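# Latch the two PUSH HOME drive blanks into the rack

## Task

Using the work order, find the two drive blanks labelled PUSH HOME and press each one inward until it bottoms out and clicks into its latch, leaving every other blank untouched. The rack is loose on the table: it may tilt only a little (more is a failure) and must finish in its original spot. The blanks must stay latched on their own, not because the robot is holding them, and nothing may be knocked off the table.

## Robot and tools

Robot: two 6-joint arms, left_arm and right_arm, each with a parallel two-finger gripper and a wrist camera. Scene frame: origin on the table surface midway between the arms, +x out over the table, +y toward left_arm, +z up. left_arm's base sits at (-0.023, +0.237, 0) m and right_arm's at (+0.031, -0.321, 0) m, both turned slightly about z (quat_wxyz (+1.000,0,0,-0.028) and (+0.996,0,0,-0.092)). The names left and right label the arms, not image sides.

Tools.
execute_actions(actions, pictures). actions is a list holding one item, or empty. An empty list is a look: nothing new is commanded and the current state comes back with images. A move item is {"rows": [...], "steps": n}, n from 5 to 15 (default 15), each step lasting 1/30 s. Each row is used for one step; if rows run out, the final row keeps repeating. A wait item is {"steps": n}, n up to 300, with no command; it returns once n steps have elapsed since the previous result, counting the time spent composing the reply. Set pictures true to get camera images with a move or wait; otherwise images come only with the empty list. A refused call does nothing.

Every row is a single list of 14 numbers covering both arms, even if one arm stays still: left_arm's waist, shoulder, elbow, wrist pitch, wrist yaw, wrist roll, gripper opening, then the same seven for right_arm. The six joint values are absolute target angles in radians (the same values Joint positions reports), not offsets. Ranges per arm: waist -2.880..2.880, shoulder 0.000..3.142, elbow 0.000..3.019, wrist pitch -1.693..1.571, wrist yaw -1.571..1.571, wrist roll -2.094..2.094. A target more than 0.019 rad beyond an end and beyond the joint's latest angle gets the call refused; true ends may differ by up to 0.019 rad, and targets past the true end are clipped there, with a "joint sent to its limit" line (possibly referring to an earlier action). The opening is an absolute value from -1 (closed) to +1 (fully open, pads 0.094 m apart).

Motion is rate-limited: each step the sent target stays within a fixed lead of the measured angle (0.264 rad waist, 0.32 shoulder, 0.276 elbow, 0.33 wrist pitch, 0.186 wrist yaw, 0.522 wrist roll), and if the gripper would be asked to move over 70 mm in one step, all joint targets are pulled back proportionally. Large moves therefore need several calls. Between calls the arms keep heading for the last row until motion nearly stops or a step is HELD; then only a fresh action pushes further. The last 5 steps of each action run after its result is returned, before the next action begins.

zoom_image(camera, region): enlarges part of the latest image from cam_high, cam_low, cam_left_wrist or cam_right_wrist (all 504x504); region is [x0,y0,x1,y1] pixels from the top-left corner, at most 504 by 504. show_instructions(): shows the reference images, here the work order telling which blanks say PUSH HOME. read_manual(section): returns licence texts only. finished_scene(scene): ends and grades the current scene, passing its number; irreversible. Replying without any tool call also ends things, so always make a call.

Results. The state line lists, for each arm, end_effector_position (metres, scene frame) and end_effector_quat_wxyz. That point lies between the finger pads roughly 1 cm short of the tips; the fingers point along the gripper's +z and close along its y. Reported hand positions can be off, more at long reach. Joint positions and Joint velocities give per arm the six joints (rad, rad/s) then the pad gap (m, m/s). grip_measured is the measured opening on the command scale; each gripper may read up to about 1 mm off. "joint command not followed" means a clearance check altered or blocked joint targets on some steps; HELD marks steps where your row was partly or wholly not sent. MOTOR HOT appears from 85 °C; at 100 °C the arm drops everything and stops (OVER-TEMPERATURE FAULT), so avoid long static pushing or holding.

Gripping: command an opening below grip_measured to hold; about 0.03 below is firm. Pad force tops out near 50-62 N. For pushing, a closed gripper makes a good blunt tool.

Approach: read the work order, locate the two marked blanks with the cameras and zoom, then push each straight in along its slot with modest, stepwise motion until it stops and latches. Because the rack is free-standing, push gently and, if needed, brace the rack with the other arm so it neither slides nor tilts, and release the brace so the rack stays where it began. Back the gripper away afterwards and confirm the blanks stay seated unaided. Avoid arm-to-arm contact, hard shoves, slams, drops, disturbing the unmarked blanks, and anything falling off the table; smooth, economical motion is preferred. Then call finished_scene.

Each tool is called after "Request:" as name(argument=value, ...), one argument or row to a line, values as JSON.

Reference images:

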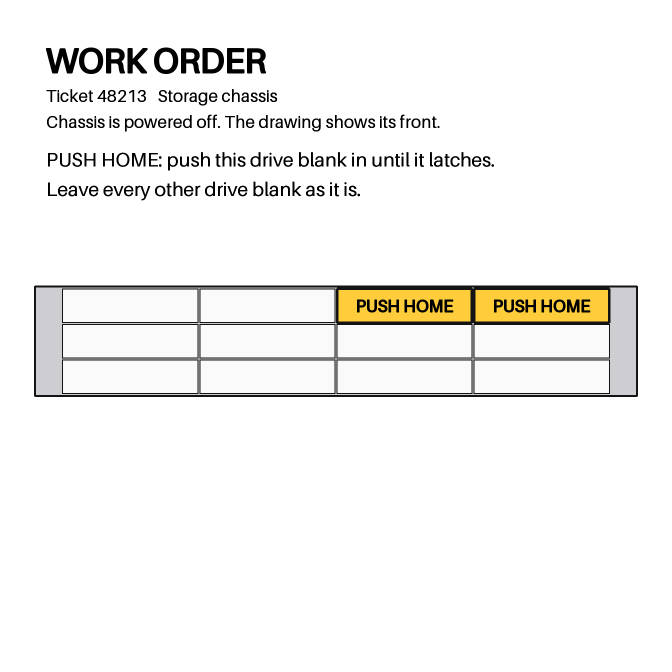

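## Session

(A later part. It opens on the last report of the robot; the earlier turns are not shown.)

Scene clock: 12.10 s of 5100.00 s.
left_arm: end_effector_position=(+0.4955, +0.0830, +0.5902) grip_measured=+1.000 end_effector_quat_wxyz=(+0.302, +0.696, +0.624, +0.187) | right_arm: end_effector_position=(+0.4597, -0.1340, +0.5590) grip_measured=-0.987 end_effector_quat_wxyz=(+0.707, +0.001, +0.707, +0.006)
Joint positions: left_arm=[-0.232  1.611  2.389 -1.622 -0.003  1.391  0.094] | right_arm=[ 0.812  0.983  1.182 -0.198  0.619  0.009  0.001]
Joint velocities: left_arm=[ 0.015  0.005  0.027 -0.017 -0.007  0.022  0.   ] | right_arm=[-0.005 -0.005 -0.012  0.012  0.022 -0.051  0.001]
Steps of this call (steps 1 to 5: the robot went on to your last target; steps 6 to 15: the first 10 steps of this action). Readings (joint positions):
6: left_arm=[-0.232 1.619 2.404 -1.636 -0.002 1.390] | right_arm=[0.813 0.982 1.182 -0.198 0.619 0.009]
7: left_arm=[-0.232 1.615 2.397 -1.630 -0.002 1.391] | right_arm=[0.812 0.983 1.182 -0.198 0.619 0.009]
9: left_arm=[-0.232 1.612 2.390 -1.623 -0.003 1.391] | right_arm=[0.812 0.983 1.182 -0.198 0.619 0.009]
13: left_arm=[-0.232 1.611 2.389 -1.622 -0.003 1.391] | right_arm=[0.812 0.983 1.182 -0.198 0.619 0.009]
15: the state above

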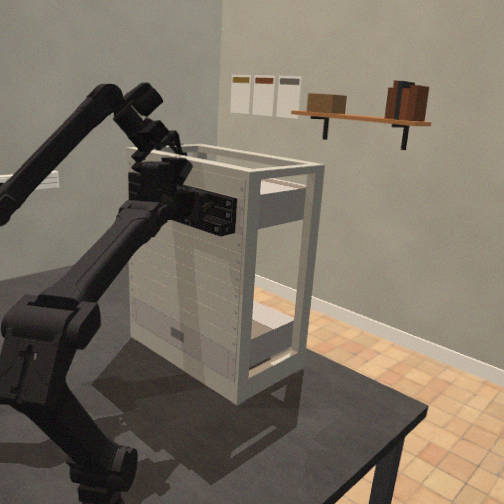

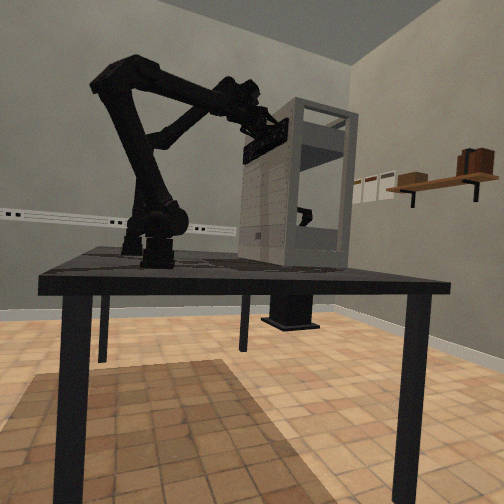

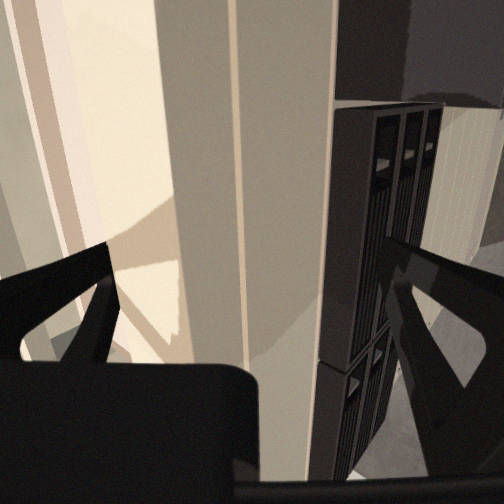

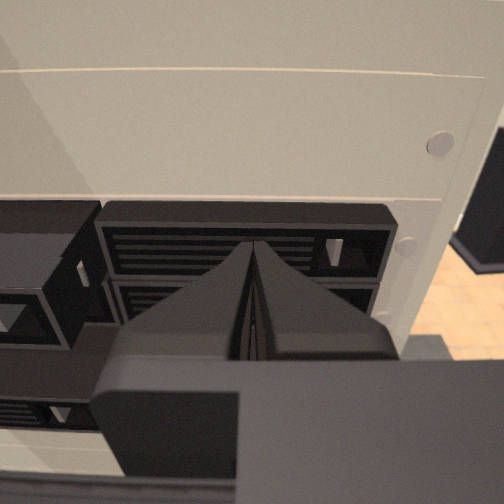

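Request:
execute_actions(
  actions=[
    {"rows":[[-0.235,1.61,2.37,-1.66,0,1.4,1,0.85,0.95,1.17,-0.2,0.66,0,-1],[-0.235,1.61,2.37,-1.66,0,1.4,1,0.9,0.9,1.15,-0.2,0.7,0,-1],[-0.235,1.61,2.37,-1.66,0,1.4,1,0.99,0.85,1.11,-0.22,0.78,0,-1]],"steps":12},
  ],
)

Request:
execute_actions(
  actions=[
    {"rows":[[-0.235,1.61,2.37,-1.66,0,1.4,1,1.05,0.89,1.15,-0.2,0.82,0,-1],[-0.235,1.61,2.37,-1.66,0,1.4,1,1.1,0.93,1.18,-0.2,0.86,0,-1],[-0.235,1.61,2.37,-1.66,0,1.4,1,1.13,0.97,1.2,-0.18,0.9,0,-1],[-0.235,1.61,2.37,-1.66,0,1.4,1,1.16,1.0,1.22,-0.17,0.93,0,-1],[-0.235,1.61,2.37,-1.66,0,1.4,1,1.16,1.03,1.24,-0.16,0.95,0,-1],[-0.235,1.61,2.37,-1.66,0,1.4,1,1.16,1.066,1.26,-0.15,0.976,0,-1]]},
  ],
)

Request:
execute_actions(
  actions=[
    {"steps":15},
  ],
  pictures=true,
)

Scene clock: 13.07 s of 5100.00 s.
left_arm: end_effector_position=(+0.4960, +0.0829, +0.5906) grip_measured=+1.000 end_effector_quat_wxyz=(+0.303, +0.695, +0.624, +0.188) | right_arm: end_effector_position=(+0.3944, -0.1193, +0.5544) grip_measured=-0.987 end_effector_quat_wxyz=(+0.712, -0.001, +0.702, +0.018)
Joint positions: left_arm=[-0.232  1.611  2.389 -1.619 -0.003  1.391  0.094] | right_arm=[ 0.985  0.868  1.098 -0.209  0.773  0.009  0.001]
Joint velocities: left_arm=[-0.015 -0.005  0.007 -0.002  0.007 -0.037  0.   ] | right_arm=[ 0.65  -0.454 -0.017  0.007 -0.007  0.022 -0.001]
Steps of this call (steps 1 to 5: the last 5 steps of your previous action; steps 6 to 15: the robot went on to your last target; steps 16 to 22: nothing new was sent; steps 23 to 29: the first 7 steps of this action). Readings (joint positions):
23: left_arm=[-0.232 1.611 2.389 -1.619 -0.003 1.391] | right_arm=[0.817 0.978 1.182 -0.198 0.633 0.009]
24: left_arm=[-0.232 1.611 2.389 -1.619 -0.003 1.391] | right_arm=[0.827 0.972 1.175 -0.198 0.667 0.009]
26: left_arm=[-0.232 1.611 2.389 -1.619 -0.003 1.391] | right_arm=[0.883 0.933 1.136 -0.201 0.758 0.009]
29: the state above

Scene clock: 13.57 s of 5100.00 s.
left_arm: end_effector_position=(+0.4960, +0.0829, +0.5906) grip_measured=+1.000 end_effector_quat_wxyz=(+0.303, +0.695, +0.624, +0.188) | right_arm: end_effector_position=(+0.3975, -0.0251, +0.5550) grip_measured=-0.987 end_effector_quat_wxyz=(+0.706, -0.005, +0.709, +0.007)
Joint positions: left_arm=[-0.232  1.611  2.389 -1.619 -0.003  1.391  0.094] | right_arm=[ 1.17   1.073  1.232 -0.167  0.968  0.009  0.001]
Joint velocities: left_arm=[-0.015  0.005 -0.012  0.002 -0.037  0.051  0.   ] | right_arm=[-0.005  0.425 -0.032 -0.007  0.051 -0.066  0.   ]
Steps of this call (steps 1 to 5: the last 5 steps of your previous action; steps 6 to 15: the first 10 steps of this action). Readings (joint positions):
6: left_arm=[-0.232 1.611 2.389 -1.619 -0.003 1.391] | right_arm=[1.005 0.836 1.099 -0.209 0.797 0.009]
7: left_arm=[-0.232 1.611 2.389 -1.619 -0.003 1.391] | right_arm=[1.015 0.846 1.105 -0.209 0.831 0.009]
9: left_arm=[-0.232 1.611 2.389 -1.619 -0.003 1.391] | right_arm=[1.063 0.893 1.140 -0.204 0.904 0.009]
13: left_arm=[-0.232 1.611 2.389 -1.619 -0.003 1.391] | right_arm=[1.161 1.032 1.228 -0.170 0.966 0.009]
15: the state above

Scene clock: 14.07 s of 5100.00 s.
left_arm: end_effector_position=(+0.4960, +0.0829, +0.5906) grip_measured=+1.000 end_effector_quat_wxyz=(+0.303, +0.695, +0.624, +0.188) | right_arm: end_effector_position=(+0.3968, -0.0276, +0.5563) grip_measured=-0.987 end_effector_quat_wxyz=(+0.706, -0.002, +0.708, +0.006)
Joint positions: left_arm=[-0.232  1.611  2.389 -1.619 -0.003  1.391  0.094] | right_arm=[ 1.17   1.069  1.232 -0.167  0.974  0.009  0.001]
Joint velocities: left_arm=[ 0.005  0.005  0.002  0.002  0.066 -0.007  0.   ] | right_arm=[-0.015 -0.005  0.002 -0.002  0.007 -0.022 -0.   ]
Kept back: nothing.
Steps of this call (steps 1 to 5: the last 5 steps of your previous action; steps 6 to 15: the robot went on to your last target). Readings (joint positions):
1: left_arm=[-0.232 1.611 2.389 -1.619 -0.003 1.391] | right_arm=[1.170 1.086 1.232 -0.167 0.969 0.009]
2: left_arm=[-0.232 1.611 2.389 -1.619 -0.003 1.391] | right_arm=[1.170 1.094 1.232 -0.167 0.970 0.009]
4: left_arm=[-0.232 1.611 2.389 -1.619 -0.003 1.391] | right_arm=[1.170 1.095 1.232 -0.167 0.971 0.009]
8: left_arm=[-0.232 1.611 2.389 -1.619 -0.003 1.391] | right_arm=[1.170 1.079 1.232 -0.167 0.973 0.009]
15: the state above
All arms were judged still, so your last target was given up. Only a new action makes them travel on or press farther. Fingers that are still opening or closing keep moving.

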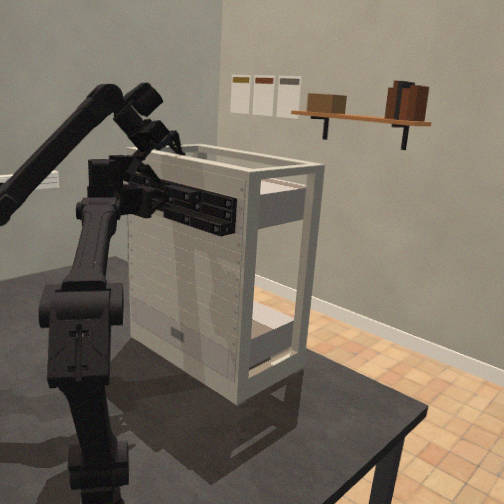

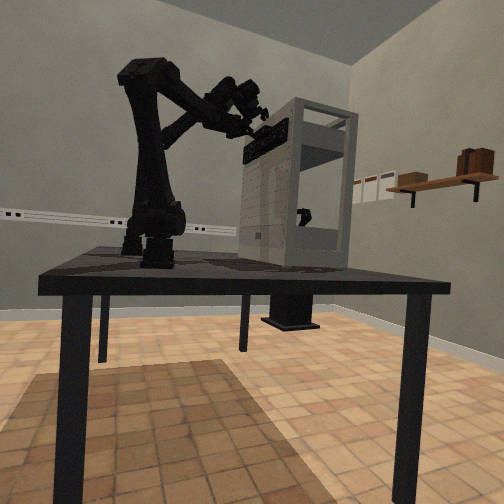

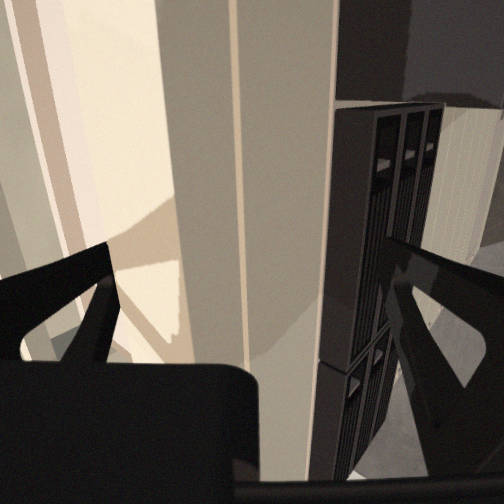

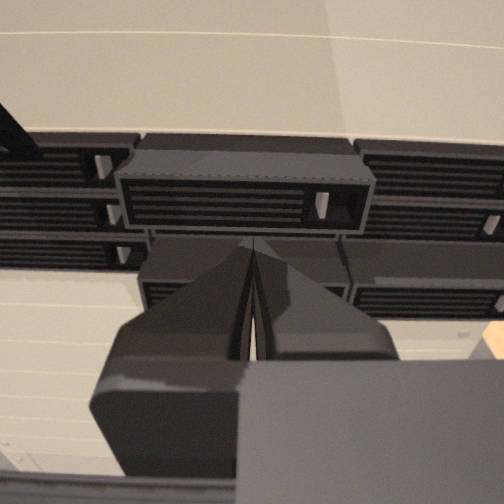

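Request:
execute_actions(
  actions=[
    {"rows":[[-0.235,1.61,2.37,-1.66,0,1.4,1,1.15,1.08,1.275,-0.15,0.965,0,-1],[-0.235,1.61,2.37,-1.66,0,1.4,1,1.14,1.088,1.28,-0.15,0.957,0,-1],[-0.235,1.61,2.37,-1.66,0,1.4,1,1.13,1.096,1.285,-0.15,0.95,0,-1],[-0.235,1.61,2.37,-1.66,0,1.4,1,1.12,1.104,1.29,-0.145,0.94,0,-1],[-0.235,1.61,2.37,-1.66,0,1.4,1,1.11,1.112,1.295,-0.145,0.93,0,-1],[-0.235,1.61,2.37,-1.66,0,1.4,1,1.095,1.12,1.3,-0.14,0.92,0,-1],[-0.235,1.61,2.37,-1.66,0,1.4,1,1.08,1.13,1.305,-0.14,0.91,0,-1],[-0.235,1.61,2.37,-1.66,0,1.4,1,1.065,1.14,1.31,-0.135,0.9,0,-1],[-0.235,1.61,2.37,-1.66,0,1.4,1,1.05,1.15,1.315,-0.135,0.89,0,-1],[-0.235,1.61,2.37,-1.66,0,1.4,1,1.035,1.16,1.32,-0.13,0.88,0,-1],[-0.235,1.61,2.37,-1.66,0,1.4,1,1.02,1.17,1.325,-0.13,0.87,0,-1],[-0.235,1.61,2.37,-1.66,0,1.4,1,1.005,1.18,1.33,-0.13,0.86,0,-1],[-0.235,1.61,2.37,-1.66,0,1.4,1,0.99,1.19,1.33,-0.13,0.855,0,-1],[-0.235,1.61,2.37,-1.66,0,1.4,1,0.975,1.2,1.33,-0.13,0.85,0,-1],[-0.235,1.61,2.37,-1.66,0,1.4,1,0.96,1.215,1.33,-0.13,0.845,0,-1]]},
  ],
)

Request:
execute_actions(
  actions=[
    {"steps":15},
  ],
  pictures=true,
)

Scene clock: 14.90 s of 5100.00 s.
left_arm: end_effector_position=(+0.4960, +0.0829, +0.5906) grip_measured=+1.000 end_effector_quat_wxyz=(+0.303, +0.695, +0.624, +0.188) | right_arm: end_effector_position=(+0.4325, -0.0308, +0.5582) grip_measured=-0.987 end_effector_quat_wxyz=(+0.706, -0.001, +0.708, +0.006)
Joint positions: left_arm=[-0.232  1.611  2.389 -1.619 -0.003  1.391  0.094] | right_arm=[ 1.084  1.118  1.27  -0.155  0.889  0.009  0.001]
Joint velocities: left_arm=[-0.005 -0.015 -0.002  0.007 -0.007 -0.051  0.   ] | right_arm=[-0.317  0.239  0.168  0.115 -0.33  -0.037  0.002]
Steps of this call (steps 1 to 15: nothing new was sent; steps 16 to 25: the first 10 steps of this action). Readings (joint positions):
16: left_arm=[-0.232 1.611 2.389 -1.619 -0.003 1.391] | right_arm=[1.169 1.069 1.232 -0.167 0.971 0.009]
17: left_arm=[-0.232 1.611 2.389 -1.619 -0.003 1.391] | right_arm=[1.167 1.069 1.232 -0.167 0.965 0.009]
19: left_arm=[-0.232 1.611 2.389 -1.619 -0.003 1.391] | right_arm=[1.157 1.073 1.236 -0.167 0.950 0.009]
23: left_arm=[-0.232 1.611 2.389 -1.619 -0.003 1.391] | right_arm=[1.111 1.099 1.258 -0.162 0.911 0.009]
25: the state above

Scene clock: 15.40 s of 5100.00 s.
left_arm: end_effector_position=(+0.4962, +0.0829, +0.5907) grip_measured=+1.000 end_effector_quat_wxyz=(+0.303, +0.695, +0.624, +0.188) | right_arm: end_effector_position=(+0.4606, -0.0329, +0.5563) grip_measured=-0.987 end_effector_quat_wxyz=(+0.706, +0.002, +0.708, +0.002)
Joint positions: left_arm=[-0.232  1.611  2.389 -1.618 -0.003  1.391  0.094] | right_arm=[ 1.027  1.163  1.301 -0.142  0.842  0.009  0.001]
Joint velocities: left_arm=[-0.005 -0.015 -0.002 -0.022  0.007 -0.022  0.   ] | right_arm=[-0.005 -0.015  0.002  0.002  0.081  0.007  0.001]
Kept back: nothing.
Steps of this call (steps 1 to 5: the last 5 steps of your previous action; steps 6 to 15: the robot went on to your last target). Readings (joint positions):
1: left_arm=[-0.232 1.611 2.389 -1.619 -0.003 1.391] | right_arm=[1.075 1.126 1.276 -0.153 0.880 0.009]
2: left_arm=[-0.232 1.611 2.389 -1.619 -0.003 1.391] | right_arm=[1.066 1.133 1.281 -0.151 0.871 0.009]
4: left_arm=[-0.232 1.611 2.389 -1.619 -0.003 1.391] | right_arm=[1.047 1.147 1.291 -0.148 0.852 0.009]
8: left_arm=[-0.232 1.611 2.389 -1.618 -0.003 1.391] | right_arm=[1.027 1.163 1.301 -0.142 0.842 0.009]
15: the state above

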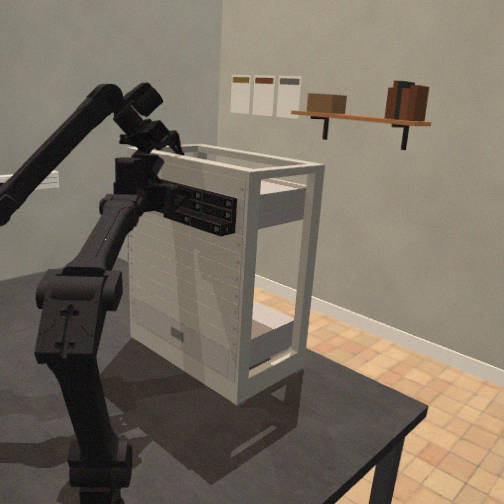

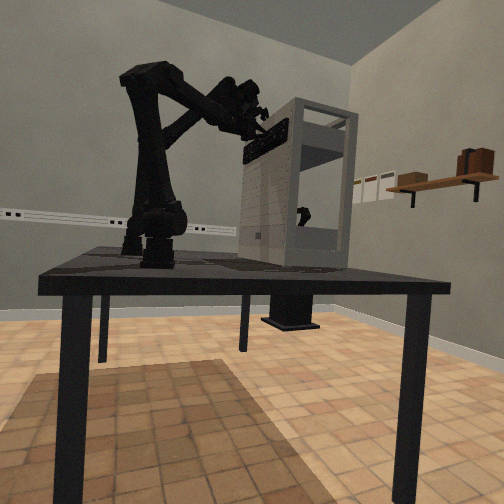

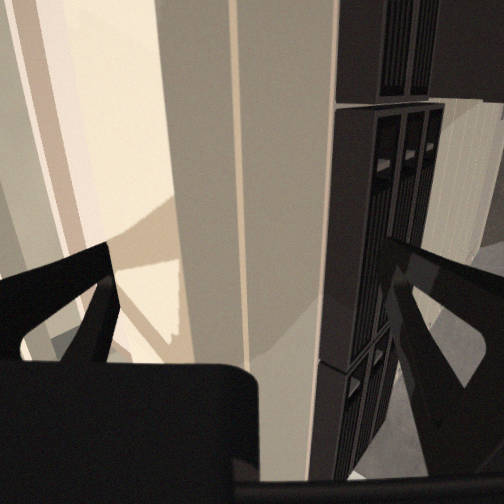

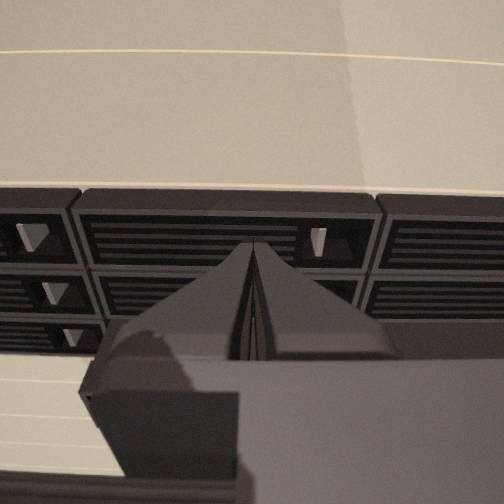

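Request:
execute_actions(
  actions=[
    {"rows":[[-0.235,1.61,2.5,-1.64,0,1.4,1,1.12,1.08,1.27,-0.15,0.93,0,-1]]},
  ],
  pictures=true,
)

Request:
finished_scene(
  scene=1,
)

Scene clock: 15.90 s of 5100.00 s.
left_arm: end_effector_position=(+0.4895, +0.0847, +0.6168) grip_measured=+1.000 end_effector_quat_wxyz=(+0.324, +0.688, +0.617, +0.201) | right_arm: end_effector_position=(+0.4091, -0.0361, +0.5748) grip_measured=-0.987 end_effector_quat_wxyz=(+0.716, +0.011, +0.697, +0.021)
Joint positions: left_arm=[-0.232  1.617  2.462 -1.633 -0.002  1.391  0.094] | right_arm=[ 1.126  1.073  1.261 -0.142  0.928  0.009  0.001]
Joint velocities: left_arm=[ 0.005 -0.015 -0.012 -0.027 -0.022 -0.051  0.   ] | right_arm=[-0.015 -0.083 -0.012  0.007  0.051  0.095 -0.   ]
Steps of this call (steps 1 to 5: the robot went on to your last target; steps 6 to 15: the first 10 steps of this action). Readings (joint positions):
6: left_arm=[-0.232 1.612 2.399 -1.621 -0.003 1.391] | right_arm=[1.037 1.156 1.298 -0.142 0.877 0.009]
7: left_arm=[-0.232 1.617 2.413 -1.625 -0.003 1.391] | right_arm=[1.049 1.147 1.285 -0.142 0.909 0.009]
9: left_arm=[-0.232 1.618 2.434 -1.631 -0.003 1.391] | right_arm=[1.085 1.119 1.264 -0.142 0.925 0.009]
13: left_arm=[-0.232 1.617 2.461 -1.633 -0.002 1.391] | right_arm=[1.126 1.081 1.261 -0.142 0.926 0.009]
15: the state above

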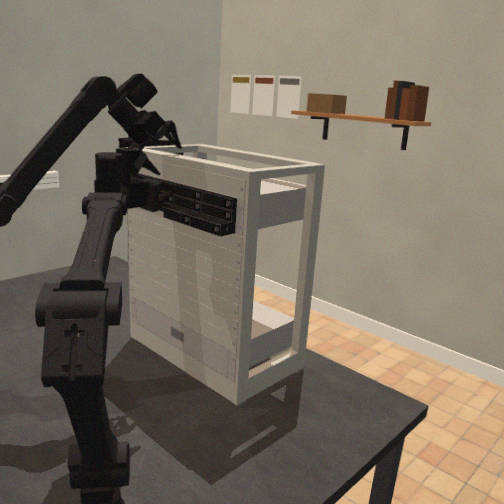

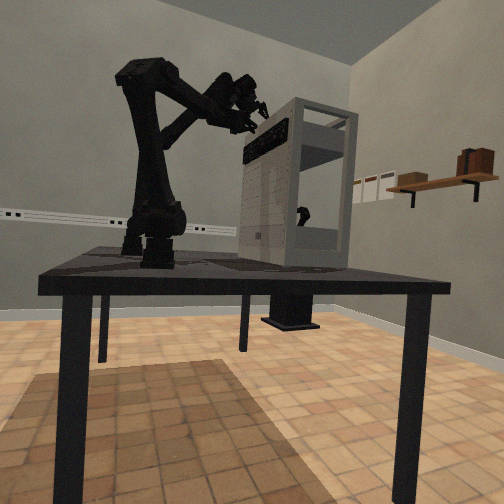

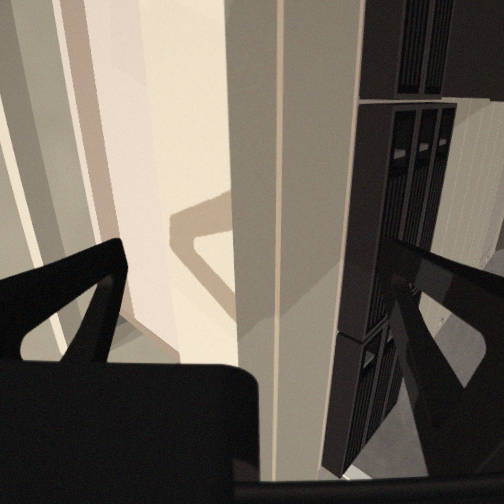

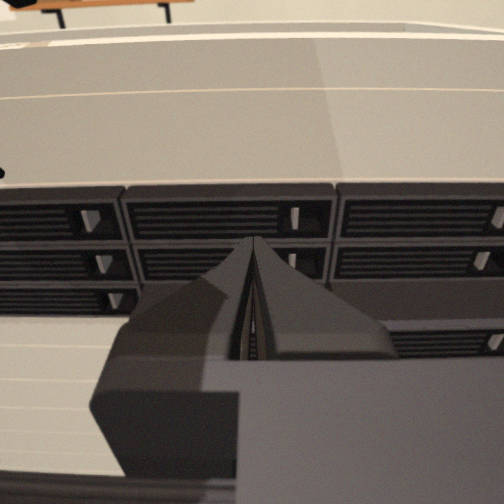

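The scene is finished: the task was done.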